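## Task

Put wheels on the blue rod in this exact sequence: small, small, then large. Afterwards set the rod down gently and keep the other rod free of wheels. Once any wheel is on the rod, neither that wheel nor the rod may strike the table or any part that is not on the rod, or the task fails. Finish by releasing everything and moving the grippers away. The result only counts if it stays in place without the robot holding it.

## Robot and tools

Robot: two 6-joint arms, left_arm and right_arm, each ending in a parallel two-finger gripper. Their bases sit at about (-0.037, +0.362, +0.395) m for left_arm and (-0.004, -0.316, +0.395) m for right_arm, tilted. Mounting plates and the frame behind the arms are fixed obstacles.

Frame: every pose uses one scene frame. The origin is on the table top midway between the arms. +z is up, +x points out across the table, and +y is toward left_arm. The arm names are not image sides. On a gripper, the fingers extend along its own +z axis and close along its y axis. end_effector_position is the point between the finger pads, roughly 1 cm short of the tips.

execute_actions(actions): actions is a list of actions; each action is a list of up to 15 rows, each row lasting one 1/30 s control step. If fewer than 15 rows are given, the final row is repeated to fill the 15 steps. Every row has 16 numbers covering both arms even when one is idle: left x, y, z, qw, qx, qy, qz, opening, then right x, y, z, qw, qx, qy, qz, opening. x, y, z is an absolute target for the gripper point in metres, scene frame; the quaternion is an absolute target orientation, w first, scene frame. Opening runs from -1 (closed) to +1 (fully open, 0.094 m). An empty list just returns the current state and images. If a target lies more than 0.6 m from the gripper's current position along any of the gripper's axes, that action is refused for both arms; if the first action fails this, or any action is malformed, nothing runs. Each step the command is clipped to within 70 mm and 16 degrees of the measured pose, so distant targets take several actions; after an action the arm only coasts to its last clipped pose. To keep orientation fixed, resend one constant quaternion rather than copying the slightly drifted reported one.

move(target, speed, blocking): target is a single 16-number row laid out as above (absolute poses plus openings, scene frame). Each gripper travels a straight line toward its pose; both finish together after 0.5 to 10 s, and anything longer is cut off at 10 s. speed is the top path speed in m/s, 0.002 to 0.5, default 0.25; rotation is capped at twice that in rad/s. Openings are applied at the start. Paths do not avoid obstacles or the other arm, and grippers may lag, stray or overshoot speed, especially near full reach. Faster contact and targets set deeper past contact press harder. With blocking=false the result comes after 0.5 s while motion continues; other moves and execute_actions are then refused until a result shows the end, so use wait or stop. The result adds a move: line giving the ending (done, off_target, moving, held, fault) and limits (paced means the pose was clipped; held means a check blocked some steps, after which the arm may jump faster), plus each gripper's distance to its pose.

wait(seconds): 0 to 10; the arms keep their last commands, and a running move continues. stop(): brakes a running move; it needs some room, more when fast; fingers keep moving. zoom_image(camera, region): camera is cam_head_left, cam_head_right, cam_left_wrist or cam_right_wrist; region is [x0, y0, x1, y1] in that image's pixels from the top-left, at most 504 by 504. show_instructions() shows reference pictures. read_manual(section) gives licence text only. finished_scene(scene) closes the scene with that number and reports success; it cannot be undone.

Cameras: head images are 896x504, wrist images 504x504, listed in the order cam_head_left, cam_head_right, cam_left_wrist, cam_right_wrist. Calibration with intrinsics and world-to-camera transforms is supplied but may be off by a few degrees and millimetres.

Result lines: the state line reports each gripper's position and quat_wxyz; it can differ from truth, more at long reach. Hand target lines show the pose each controller is currently driving toward. grip_measured is the finger gap on the command scale; the last Joint positions entry is the gap in metres. Readings may be off by about 1 mm. Joint torques list drive outputs (noisy, never zero). A pose unreachable line means a clearance check altered or blocked that arm's command. FAULT lines report stops; MOTOR HOT appears from 75 °C, the arm halts at 90 °C, and at 100 °C it goes limp and falls.

Practical notes: motions commonly finish a centimetre or so low, so allow for that near the table. To hold a part, command an opening about 0.03 below grip_measured; a smaller margin grips more gently. Finger force tops out around 50 to 62 N. For an arm meant to stay still, resend its exact last reported pose and desired opening every call. Joint ranges (rad): waist -2.618 to 3.054, shoulder and elbow 0.000 to 3.142, wrist pitch and yaw -1.571 to 1.571, wrist roll -2.094 to 2.094.

Avoid: the arms hitting or pushing each other; knocking anything off the table; dropping, slamming or shoving parts; any contact between a threaded wheel or the loaded rod and the table or loose parts; long heavy holds that overheat motors. Finish with both grippers open and withdrawn.

Each tool is called after "Emit:" in YAML: its name, and indented under it one key for each argument.

Reference images:

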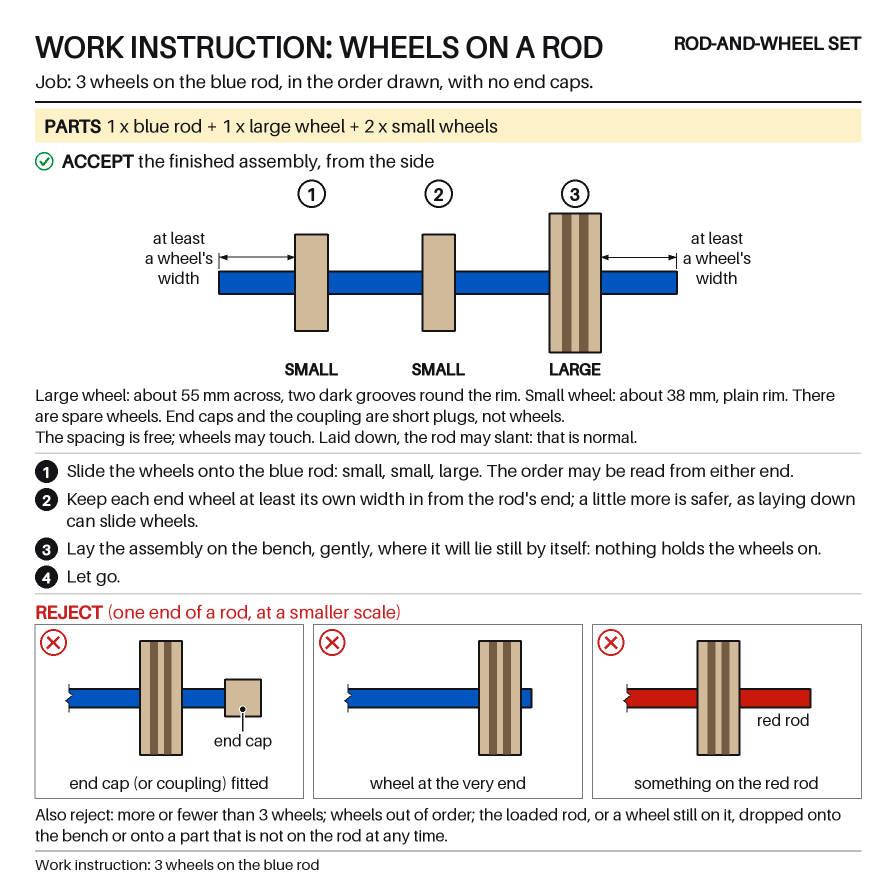

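## Session

Emit:
execute_actions:
  actions: []

Scene clock: 0.00 s.
left_arm: end_effector_position=(+0.1859, +0.0897, +0.1049) grip_measured=-0.984 end_effector_quat_wxyz=(+0.043, +0.362, +0.929, +0.067) | right_arm: end_effector_position=(+0.6810, -0.2168, +0.2528) grip_measured=+1.000 end_effector_quat_wxyz=(-0.045, +0.739, +0.501, +0.448)
Joint positions: left_arm=[-0.678  2.562  1.123  0.391 -1.022  0.265  0.001] | right_arm=[ 0.34   2.081  1.847  0.002 -0.035  1.68   0.094]
Joint velocities: left_arm=[ 0.002 -0.017  0.002  0.007 -0.037 -0.022  0.001] | right_arm=[-0.002  0.017  0.007 -0.037  0.007 -0.037  0.   ]
Joint torques (N m, as the arm reports them, + toward a larger angle): no reading
Motor temperatures (°C, as the motors report them): left_arm=[27 26 29 29 30 29] | right_arm=[27 28 30 27 30 28]
Hand target (left_arm): +0.187, +0.084, +0.110; +0.050, +0.364, +0.928, +0.062
Hand target (right_arm): +0.684, -0.211, +0.264; -0.048, +0.732, +0.502, +0.458

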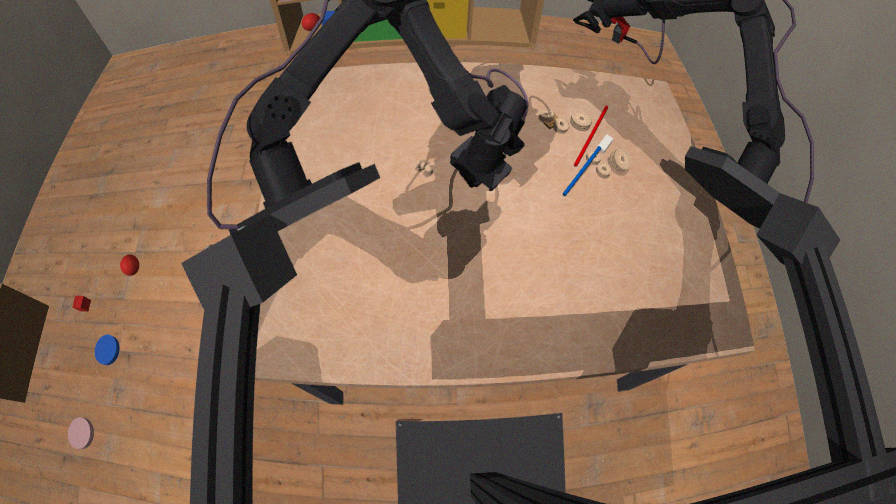

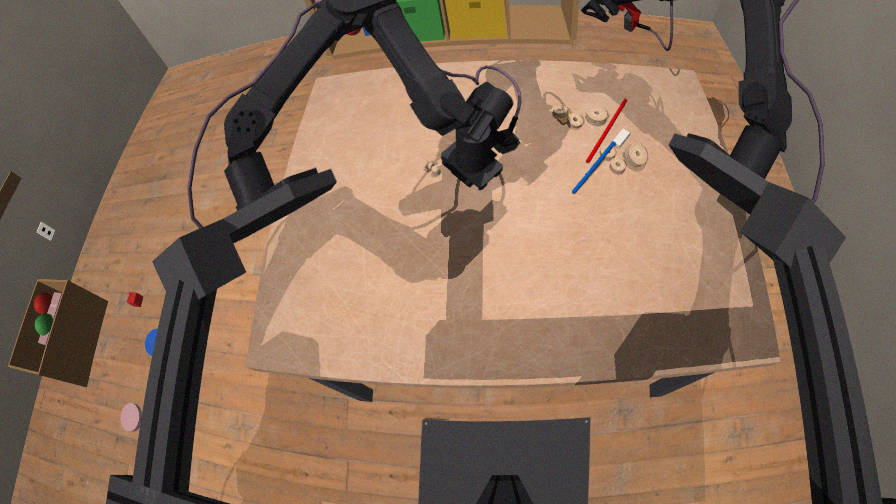

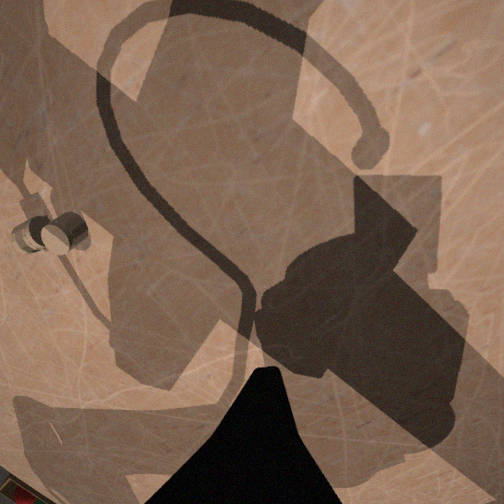

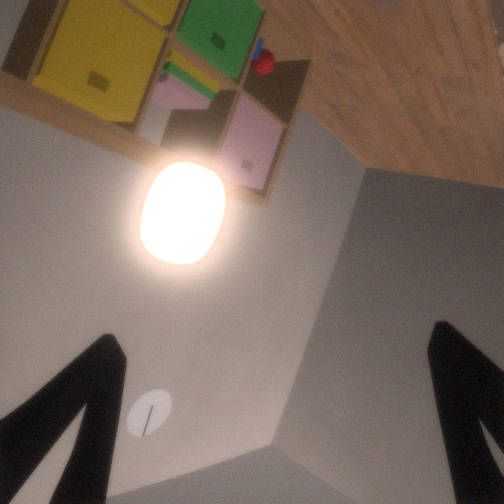

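Emit:
zoom_image:
  camera: "cam_head_left"
  region: [500, 80, 680, 210]

Emit:
zoom_image:
  camera: "cam_head_right"
  region: [520, 80, 700, 210]

Region (500, 80, 680, 210) of cam_head_left's 896x504 image, scaled by 2.800, with more detail than that image has.

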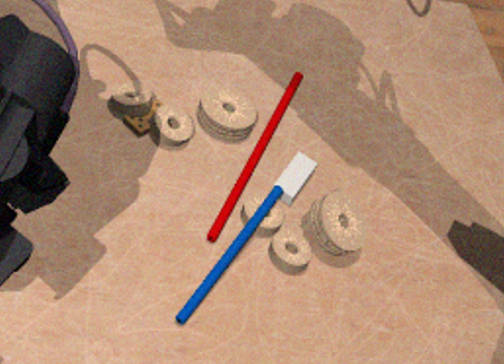

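Region (520, 80, 700, 210) of cam_head_right's 896x504 image, scaled by 2.800, with more detail than that image has.

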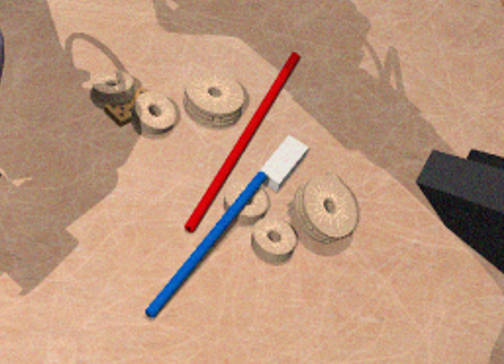

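Emit:
move:
  target: [0.244,-0.124,0.10,0,0.35,0.937,0,0.2, 0.45,-0.30,0.25,0,0.35,0.937,0,1]

Scene clock: 4.50 s.
left_arm: end_effector_position=(+0.2454, -0.1069, +0.0907) grip_measured=+0.197 end_effector_quat_wxyz=(+0.034, +0.343, +0.938, -0.032) | right_arm: end_effector_position=(+0.4509, -0.3039, +0.2390) grip_measured=+1.000 end_effector_quat_wxyz=(-0.010, +0.355, +0.935, -0.000)
Joint positions: left_arm=[-0.776  3.145  2.485 -0.481 -0.872  0.088  0.056] | right_arm=[ 0.443  1.731  1.382 -0.616  0.751  0.811  0.094]
Joint velocities: left_arm=[ 0.002  0.012 -0.007  0.051 -0.007 -0.037  0.   ] | right_arm=[-0.002  0.002 -0.022  0.037  0.007 -0.051  0.   ]
Joint torques (N m, as the arm reports them, + toward a larger angle): left_arm=[-13.58  -8.28   3.58   0.42   0.11   0.08] | right_arm=[ 6.23 -9.04  3.02 -0.23  0.14 -0.01]
Motor temperatures (°C, as the motors report them): left_arm=[28 27 29 29 30 29] | right_arm=[27 29 30 27 30 28]
Hand target (left_arm): +0.241, -0.122, +0.103; +0.046, +0.349, +0.935, -0.047
Hand target (right_arm): +0.451, -0.304, +0.250; -0.003, +0.347, +0.938, +0.002
Off the commanded pose (left_arm): 0.019 m, 5 deg.
Off the commanded pose (right_arm): 0.012 m, 1 deg.
joint sent to its limit (left arm) — the command would take joint 2 (shoulder) past its upper limit, so that joint was sent only as far as its limit.
move: off_target (left_arm, right_arm)
camera_calibration (this result's frames):
cam_left_wrist: T_world_to_cam=[[-0.736358, -0.67583, -0.0320904, 0.111335], [-0.631239, 0.669154, 0.392136, 0.227652], [-0.243544, 0.30901, -0.919347, 0.276674], [0, 0, 0, 1]] pos_world=[0.293067, -0.162586, 0.168661]
cam_right_wrist: T_world_to_cam=[[-0.731655, -0.680604, -0.0382072, 0.137677], [-0.535275, 0.538912, 0.650426, 0.278943], [-0.422092, 0.496339, -0.758608, 0.623955], [0, 0, 0, 1]] pos_world=[0.513409, -0.366315, 0.297166]

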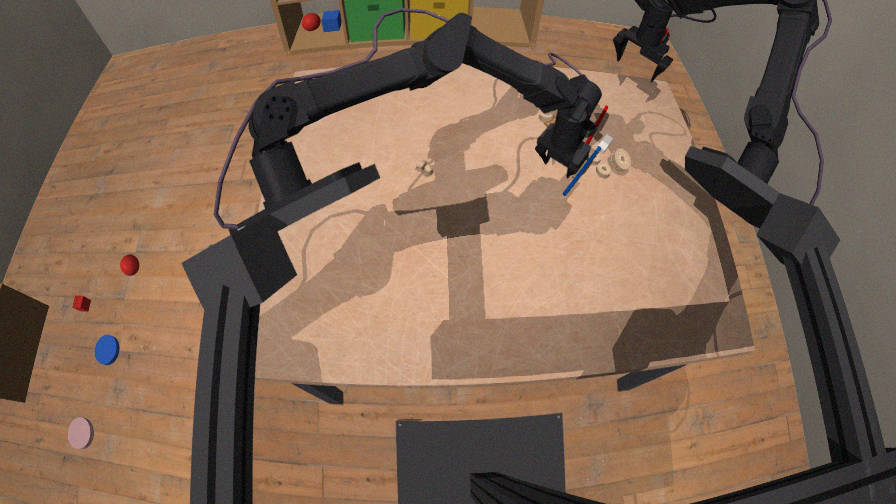

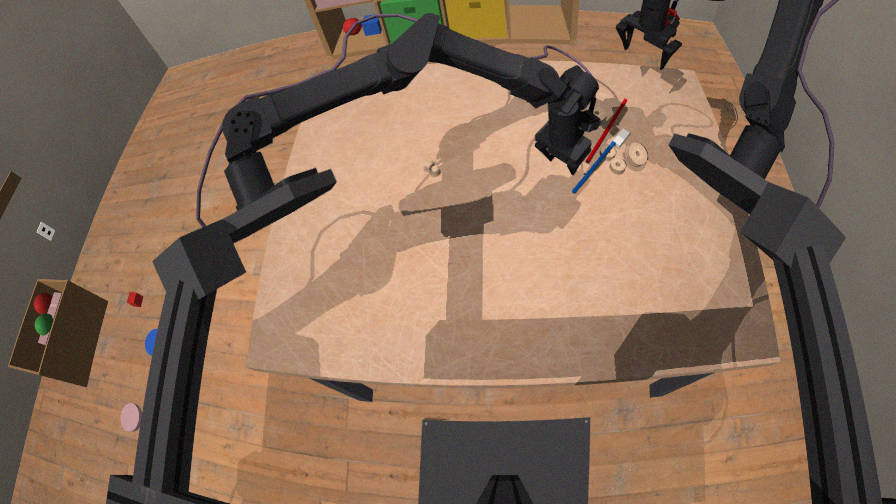

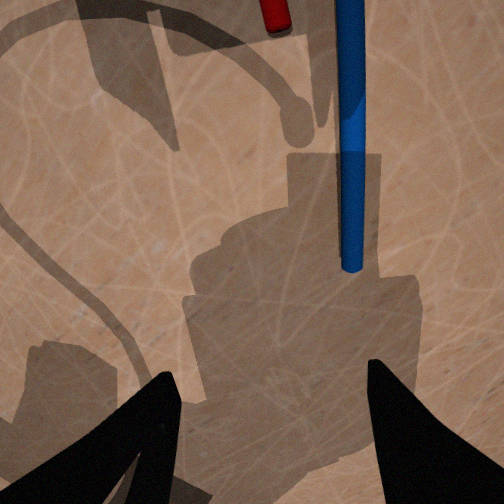

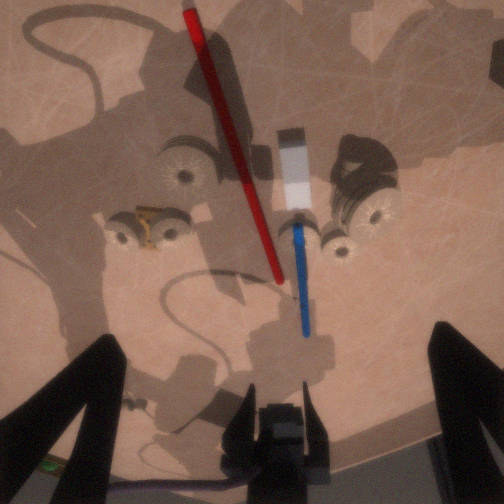

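Emit:
move:
  target: [0.15,0.15,0.15,0,0.35,0.937,0,0.2, 0.285,-0.183,0.08,0,0.33,0.944,0,0.3]

Scene clock: 6.83 s.
left_arm: end_effector_position=(+0.1544, +0.1500, +0.1429) grip_measured=+0.197 end_effector_quat_wxyz=(-0.004, +0.349, +0.937, +0.008) | right_arm: end_effector_position=(+0.2864, -0.1871, +0.0832) grip_measured=+0.302 end_effector_quat_wxyz=(-0.000, +0.333, +0.943, -0.002)
Joint positions: left_arm=[-0.658  2.287  0.779  0.354 -0.882  0.157  0.056] | right_arm=[0.406 2.276 0.916 0.442 0.741 0.707 0.061]
Joint velocities: left_arm=[ 0.007 -0.017  0.007  0.051 -0.037  0.037 -0.001] | right_arm=[-0.007  0.007 -0.007 -0.007  0.022 -0.081 -0.001]
Joint torques (N m, as the arm reports them, + toward a larger angle): left_arm=[-6.79 -6.76 -1.91  0.25  0.05  0.05] | right_arm=[ 5.85 -5.68 -1.38  0.15 -0.04 -0.07]
Motor temperatures (°C, as the motors report them): left_arm=[29 27 29 29 30 29] | right_arm=[28 29 30 27 30 28]
Hand target (left_arm): +0.154, +0.150, +0.147; -0.000, +0.350, +0.937, +0.000
Hand target (right_arm): +0.283, -0.186, +0.083; -0.000, +0.330, +0.944, -0.000
Off the commanded pose (left_arm): 0.008 m, 1 deg.
Off the commanded pose (right_arm): 0.005 m, 0 deg.
move: done
camera_calibration (this result's frames):
cam_left_wrist: T_world_to_cam=[[-0.745496, -0.663131, -0.0670285, 0.224177], [-0.605469, 0.631745, 0.484051, -0.0336805], [-0.278644, 0.401442, -0.872469, 0.207954], [0, 0, 0, 1]] pos_world=[0.204675, 0.0864546, 0.212762]
cam_right_wrist: T_world_to_cam=[[-0.696953, -0.715901, -0.041734, 0.074586], [-0.570931, 0.518722, 0.636369, 0.236866], [-0.433929, 0.467347, -0.770255, 0.377349], [0, 0, 0, 1]] pos_world=[0.35096, -0.245824, 0.143033]

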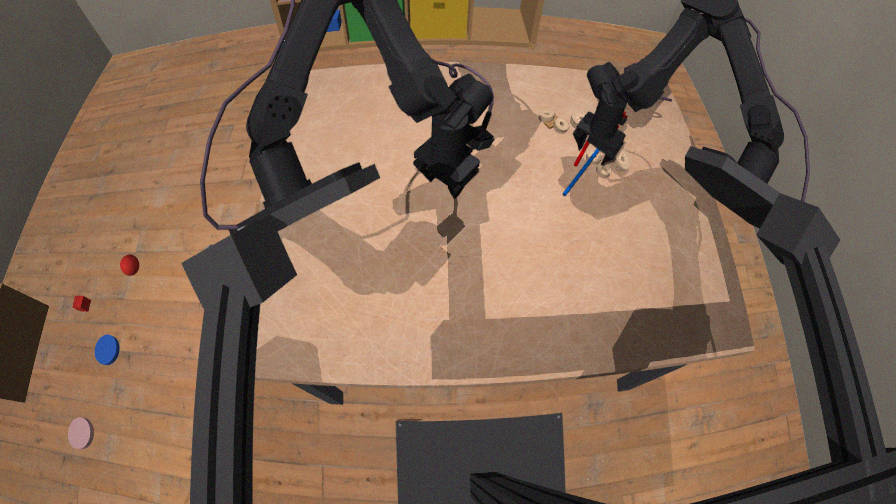

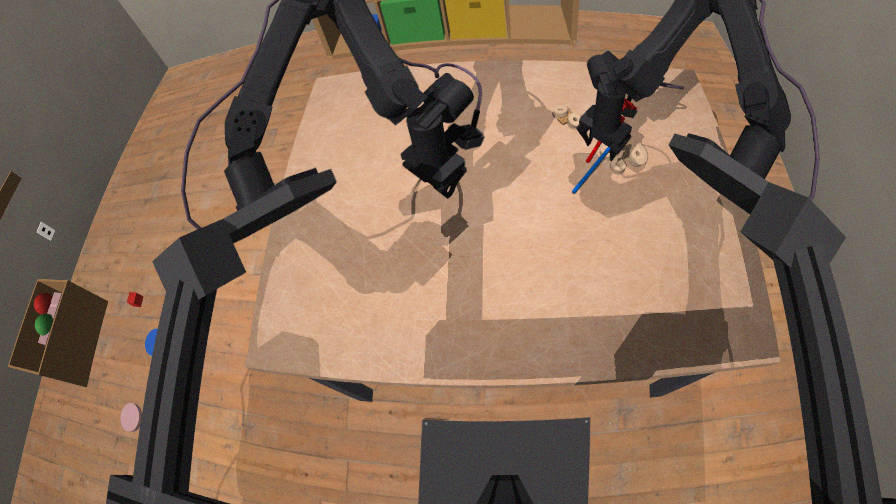

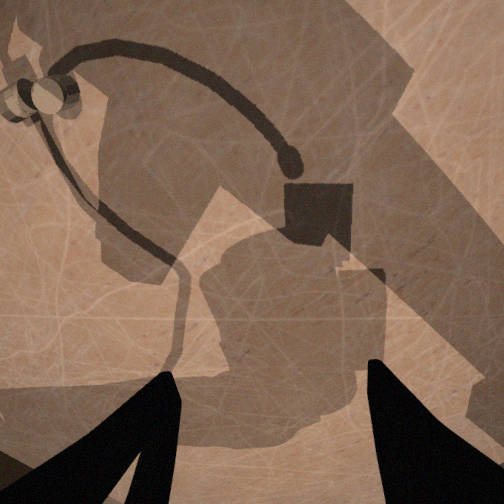

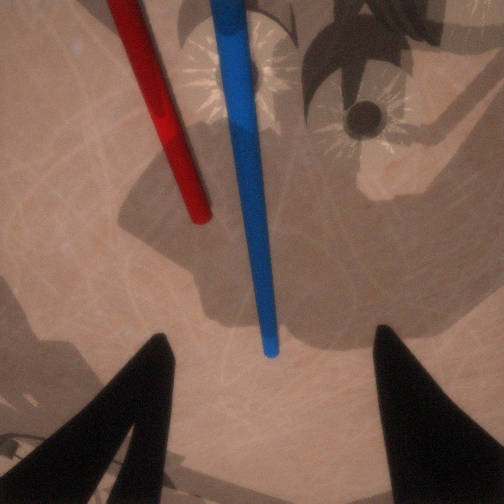

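Emit:
move:
  target: [0.15,0.15,0.15,0,0.35,0.937,0,0.2, 0.268,-0.162,0.016,0,0.33,0.944,0,-0.2]
  speed: 0.1

Emit:
move:
  target: [0.15,0.15,0.15,0,0.35,0.937,0,0.2, 0.268,-0.162,0.016,0,0.33,0.944,0,-0.85]

Scene clock: 8.13 s.
left_arm: end_effector_position=(+0.1548, +0.1503, +0.1425) grip_measured=+0.197 end_effector_quat_wxyz=(-0.004, +0.345, +0.938, +0.008) | right_arm: end_effector_position=(+0.2612, -0.1660, +0.0191) grip_measured=-0.198 end_effector_quat_wxyz=(-0.009, +0.327, +0.945, -0.006)
Joint positions: left_arm=[-0.656  2.287  0.779  0.356 -0.882  0.153  0.056] | right_arm=[0.332 2.544 1.071 0.579 0.697 0.635 0.038]
Joint velocities: left_arm=[ 0.022  0.007 -0.002  0.007 -0.037 -0.037  0.001] | right_arm=[-0.007 -0.017  0.007  0.051 -0.007 -0.022  0.   ]
Joint torques (N m, as the arm reports them, + toward a larger angle): left_arm=[-7.96 -6.83 -2.72  0.18  0.03 -0.11] | right_arm=[ 6.17 -4.8   0.43  0.17 -0.02 -0.05]
Motor temperatures (°C, as the motors report them): left_arm=[29 27 29 29 30 29] | right_arm=[28 29 30 27 30 28]
Hand target (left_arm): +0.150, +0.150, +0.150; -0.000, +0.350, +0.937, +0.000
Hand target (right_arm): +0.268, -0.162, +0.017; -0.000, +0.330, +0.944, +0.000
Off the commanded pose (left_arm): 0.009 m, 1 deg.
Off the commanded pose (right_arm): 0.008 m, 1 deg.
move: done
camera_calibration (this result's frames):
cam_left_wrist: T_world_to_cam=[[-0.740718, -0.66842, -0.0674624, 0.224712], [-0.610077, 0.627197, 0.48418, -0.0321003], [-0.281324, 0.399798, -0.872364, 0.208185], [0, 0, 0, 1]] pos_world=[0.205432, 0.0871031, 0.212315]
cam_right_wrist: T_world_to_cam=[[-0.688555, -0.724682, -0.0269794, 0.0655637], [-0.564823, 0.512589, 0.646705, 0.249515], [-0.454826, 0.460531, -0.762263, 0.311278], [0, 0, 0, 1]] pos_world=[0.327654, -0.223739, 0.0776817]

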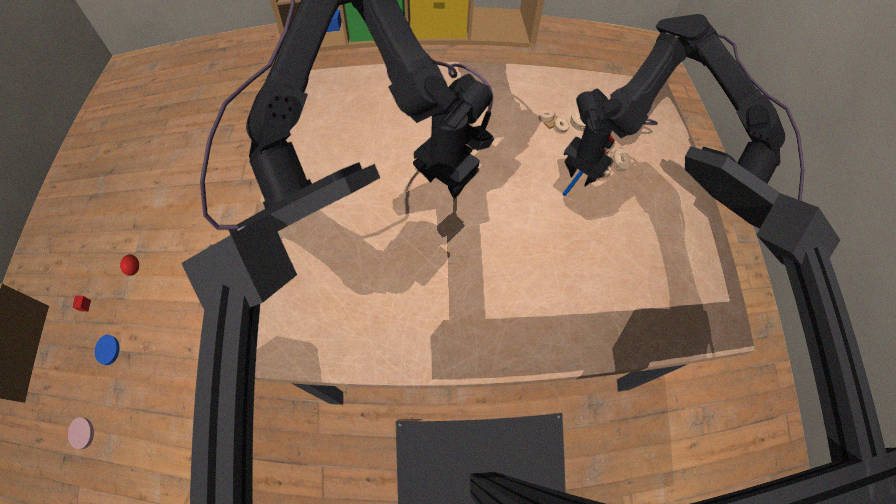

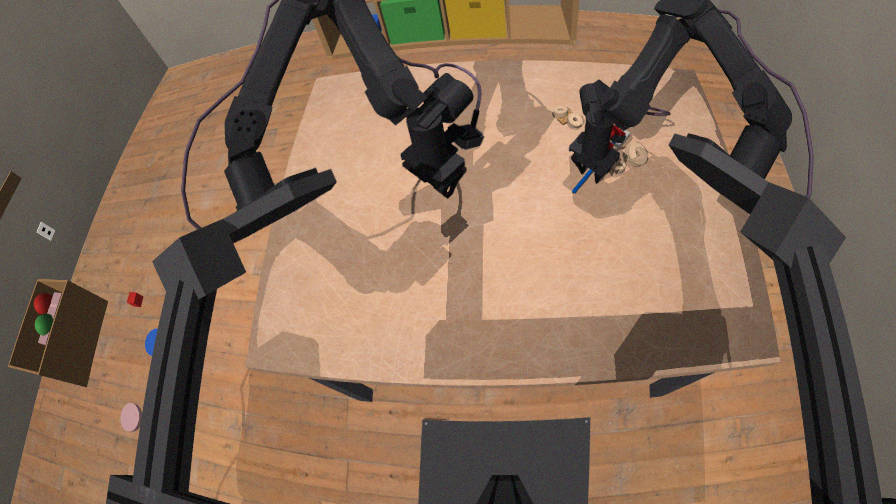

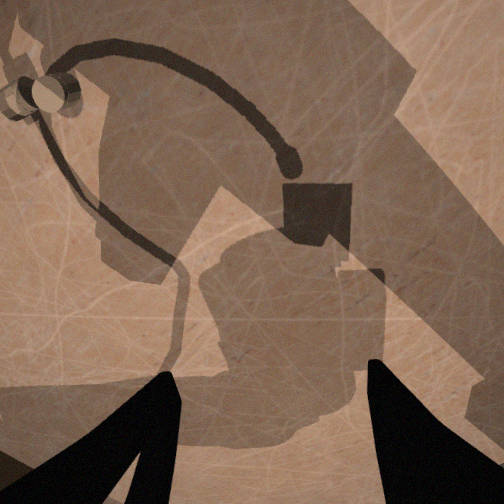

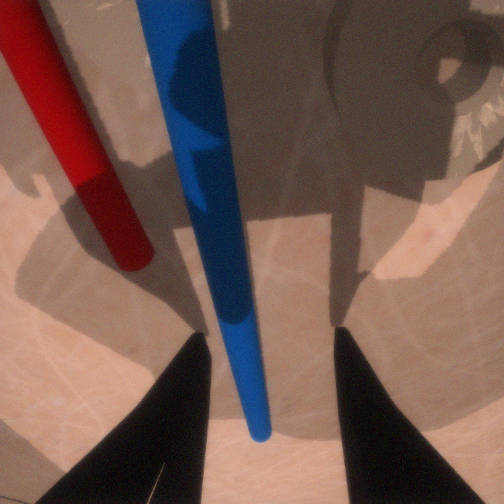

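Scene clock: 8.83 s.
left_arm: end_effector_position=(+0.1548, +0.1510, +0.1419) grip_measured=+0.197 end_effector_quat_wxyz=(-0.004, +0.345, +0.939, +0.009) | right_arm: end_effector_position=(+0.2623, -0.1658, +0.0190) grip_measured=-0.832 end_effector_quat_wxyz=(-0.008, +0.326, +0.945, -0.005)
Joint positions: left_arm=[-0.654  2.287  0.779  0.356 -0.882  0.153  0.056] | right_arm=[0.332 2.544 1.071 0.585 0.696 0.631 0.008]
Joint velocities: left_arm=[-0.007 -0.002 -0.012  0.007  0.051 -0.037 -0.   ] | right_arm=[-0.012 -0.022 -0.012  0.007  0.022 -0.037  0.001]
Joint torques (N m, as the arm reports them, + toward a larger angle): left_arm=[-8.11 -6.83 -2.75  0.18  0.03 -0.07] | right_arm=[ 5.93 -4.59  0.41  0.11 -0.03  0.01]
Motor temperatures (°C, as the motors report them): left_arm=[29 27 29 29 30 29] | right_arm=[28 29 30 27 30 28]
Hand target (left_arm): +0.150, +0.150, +0.150; -0.000, +0.350, +0.937, +0.000
Hand target (right_arm): +0.268, -0.162, +0.016; +0.000, +0.330, +0.944, -0.000
Off the commanded pose (left_arm): 0.009 m, 1 deg.
Off the commanded pose (right_arm): 0.007 m, 1 deg.
move: done
camera_calibration (this result's frames):
cam_left_wrist: T_world_to_cam=[[-0.739878, -0.669303, -0.0679193, 0.225243], [-0.610499, 0.625582, 0.485735, -0.0321446], [-0.282615, 0.400849, -0.871464, 0.207402], [0, 0, 0, 1]] pos_world=[0.205643, 0.0877278, 0.211655]
cam_right_wrist: T_world_to_cam=[[-0.688153, -0.724922, -0.0305613, 0.0663743], [-0.567689, 0.511708, 0.64489, 0.250712], [-0.451857, 0.461133, -0.763664, 0.311035], [0, 0, 0, 1]] pos_world=[0.328546, -0.223604, 0.0778725]

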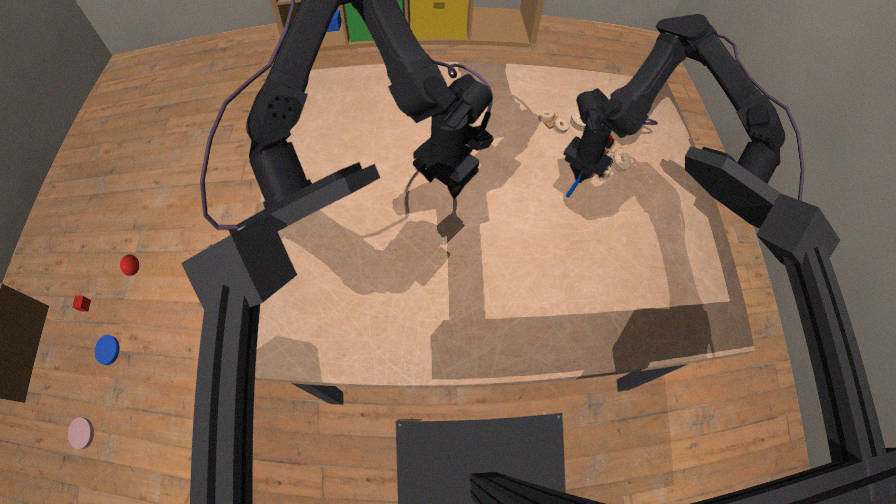

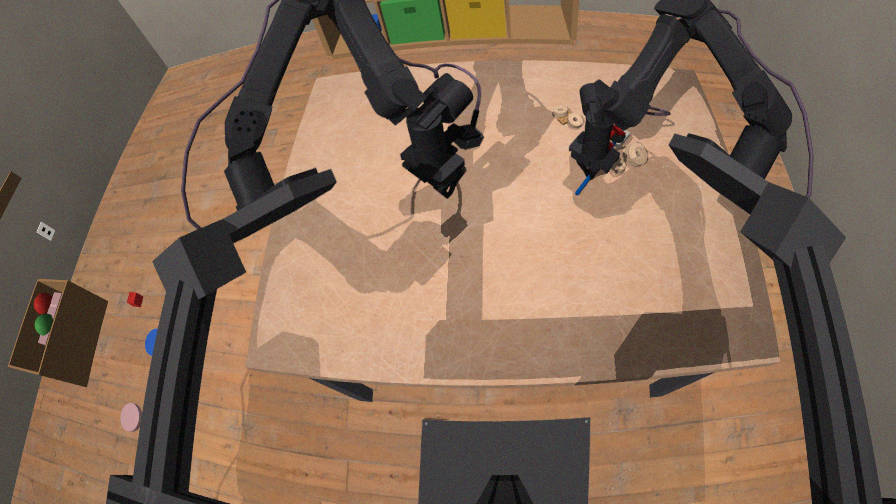

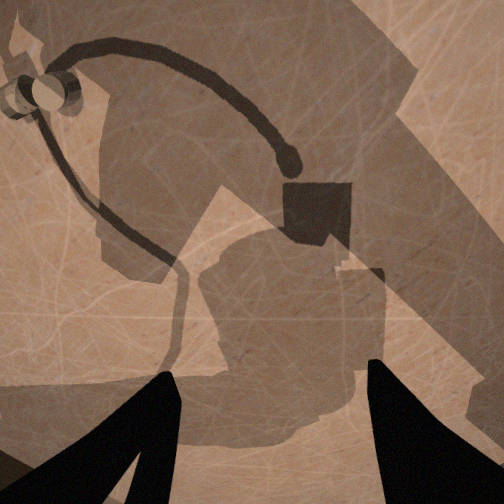

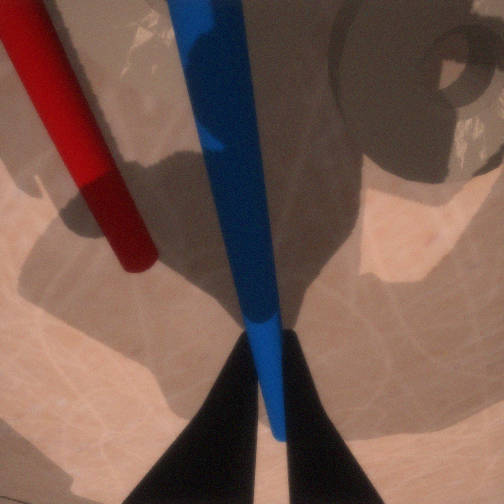

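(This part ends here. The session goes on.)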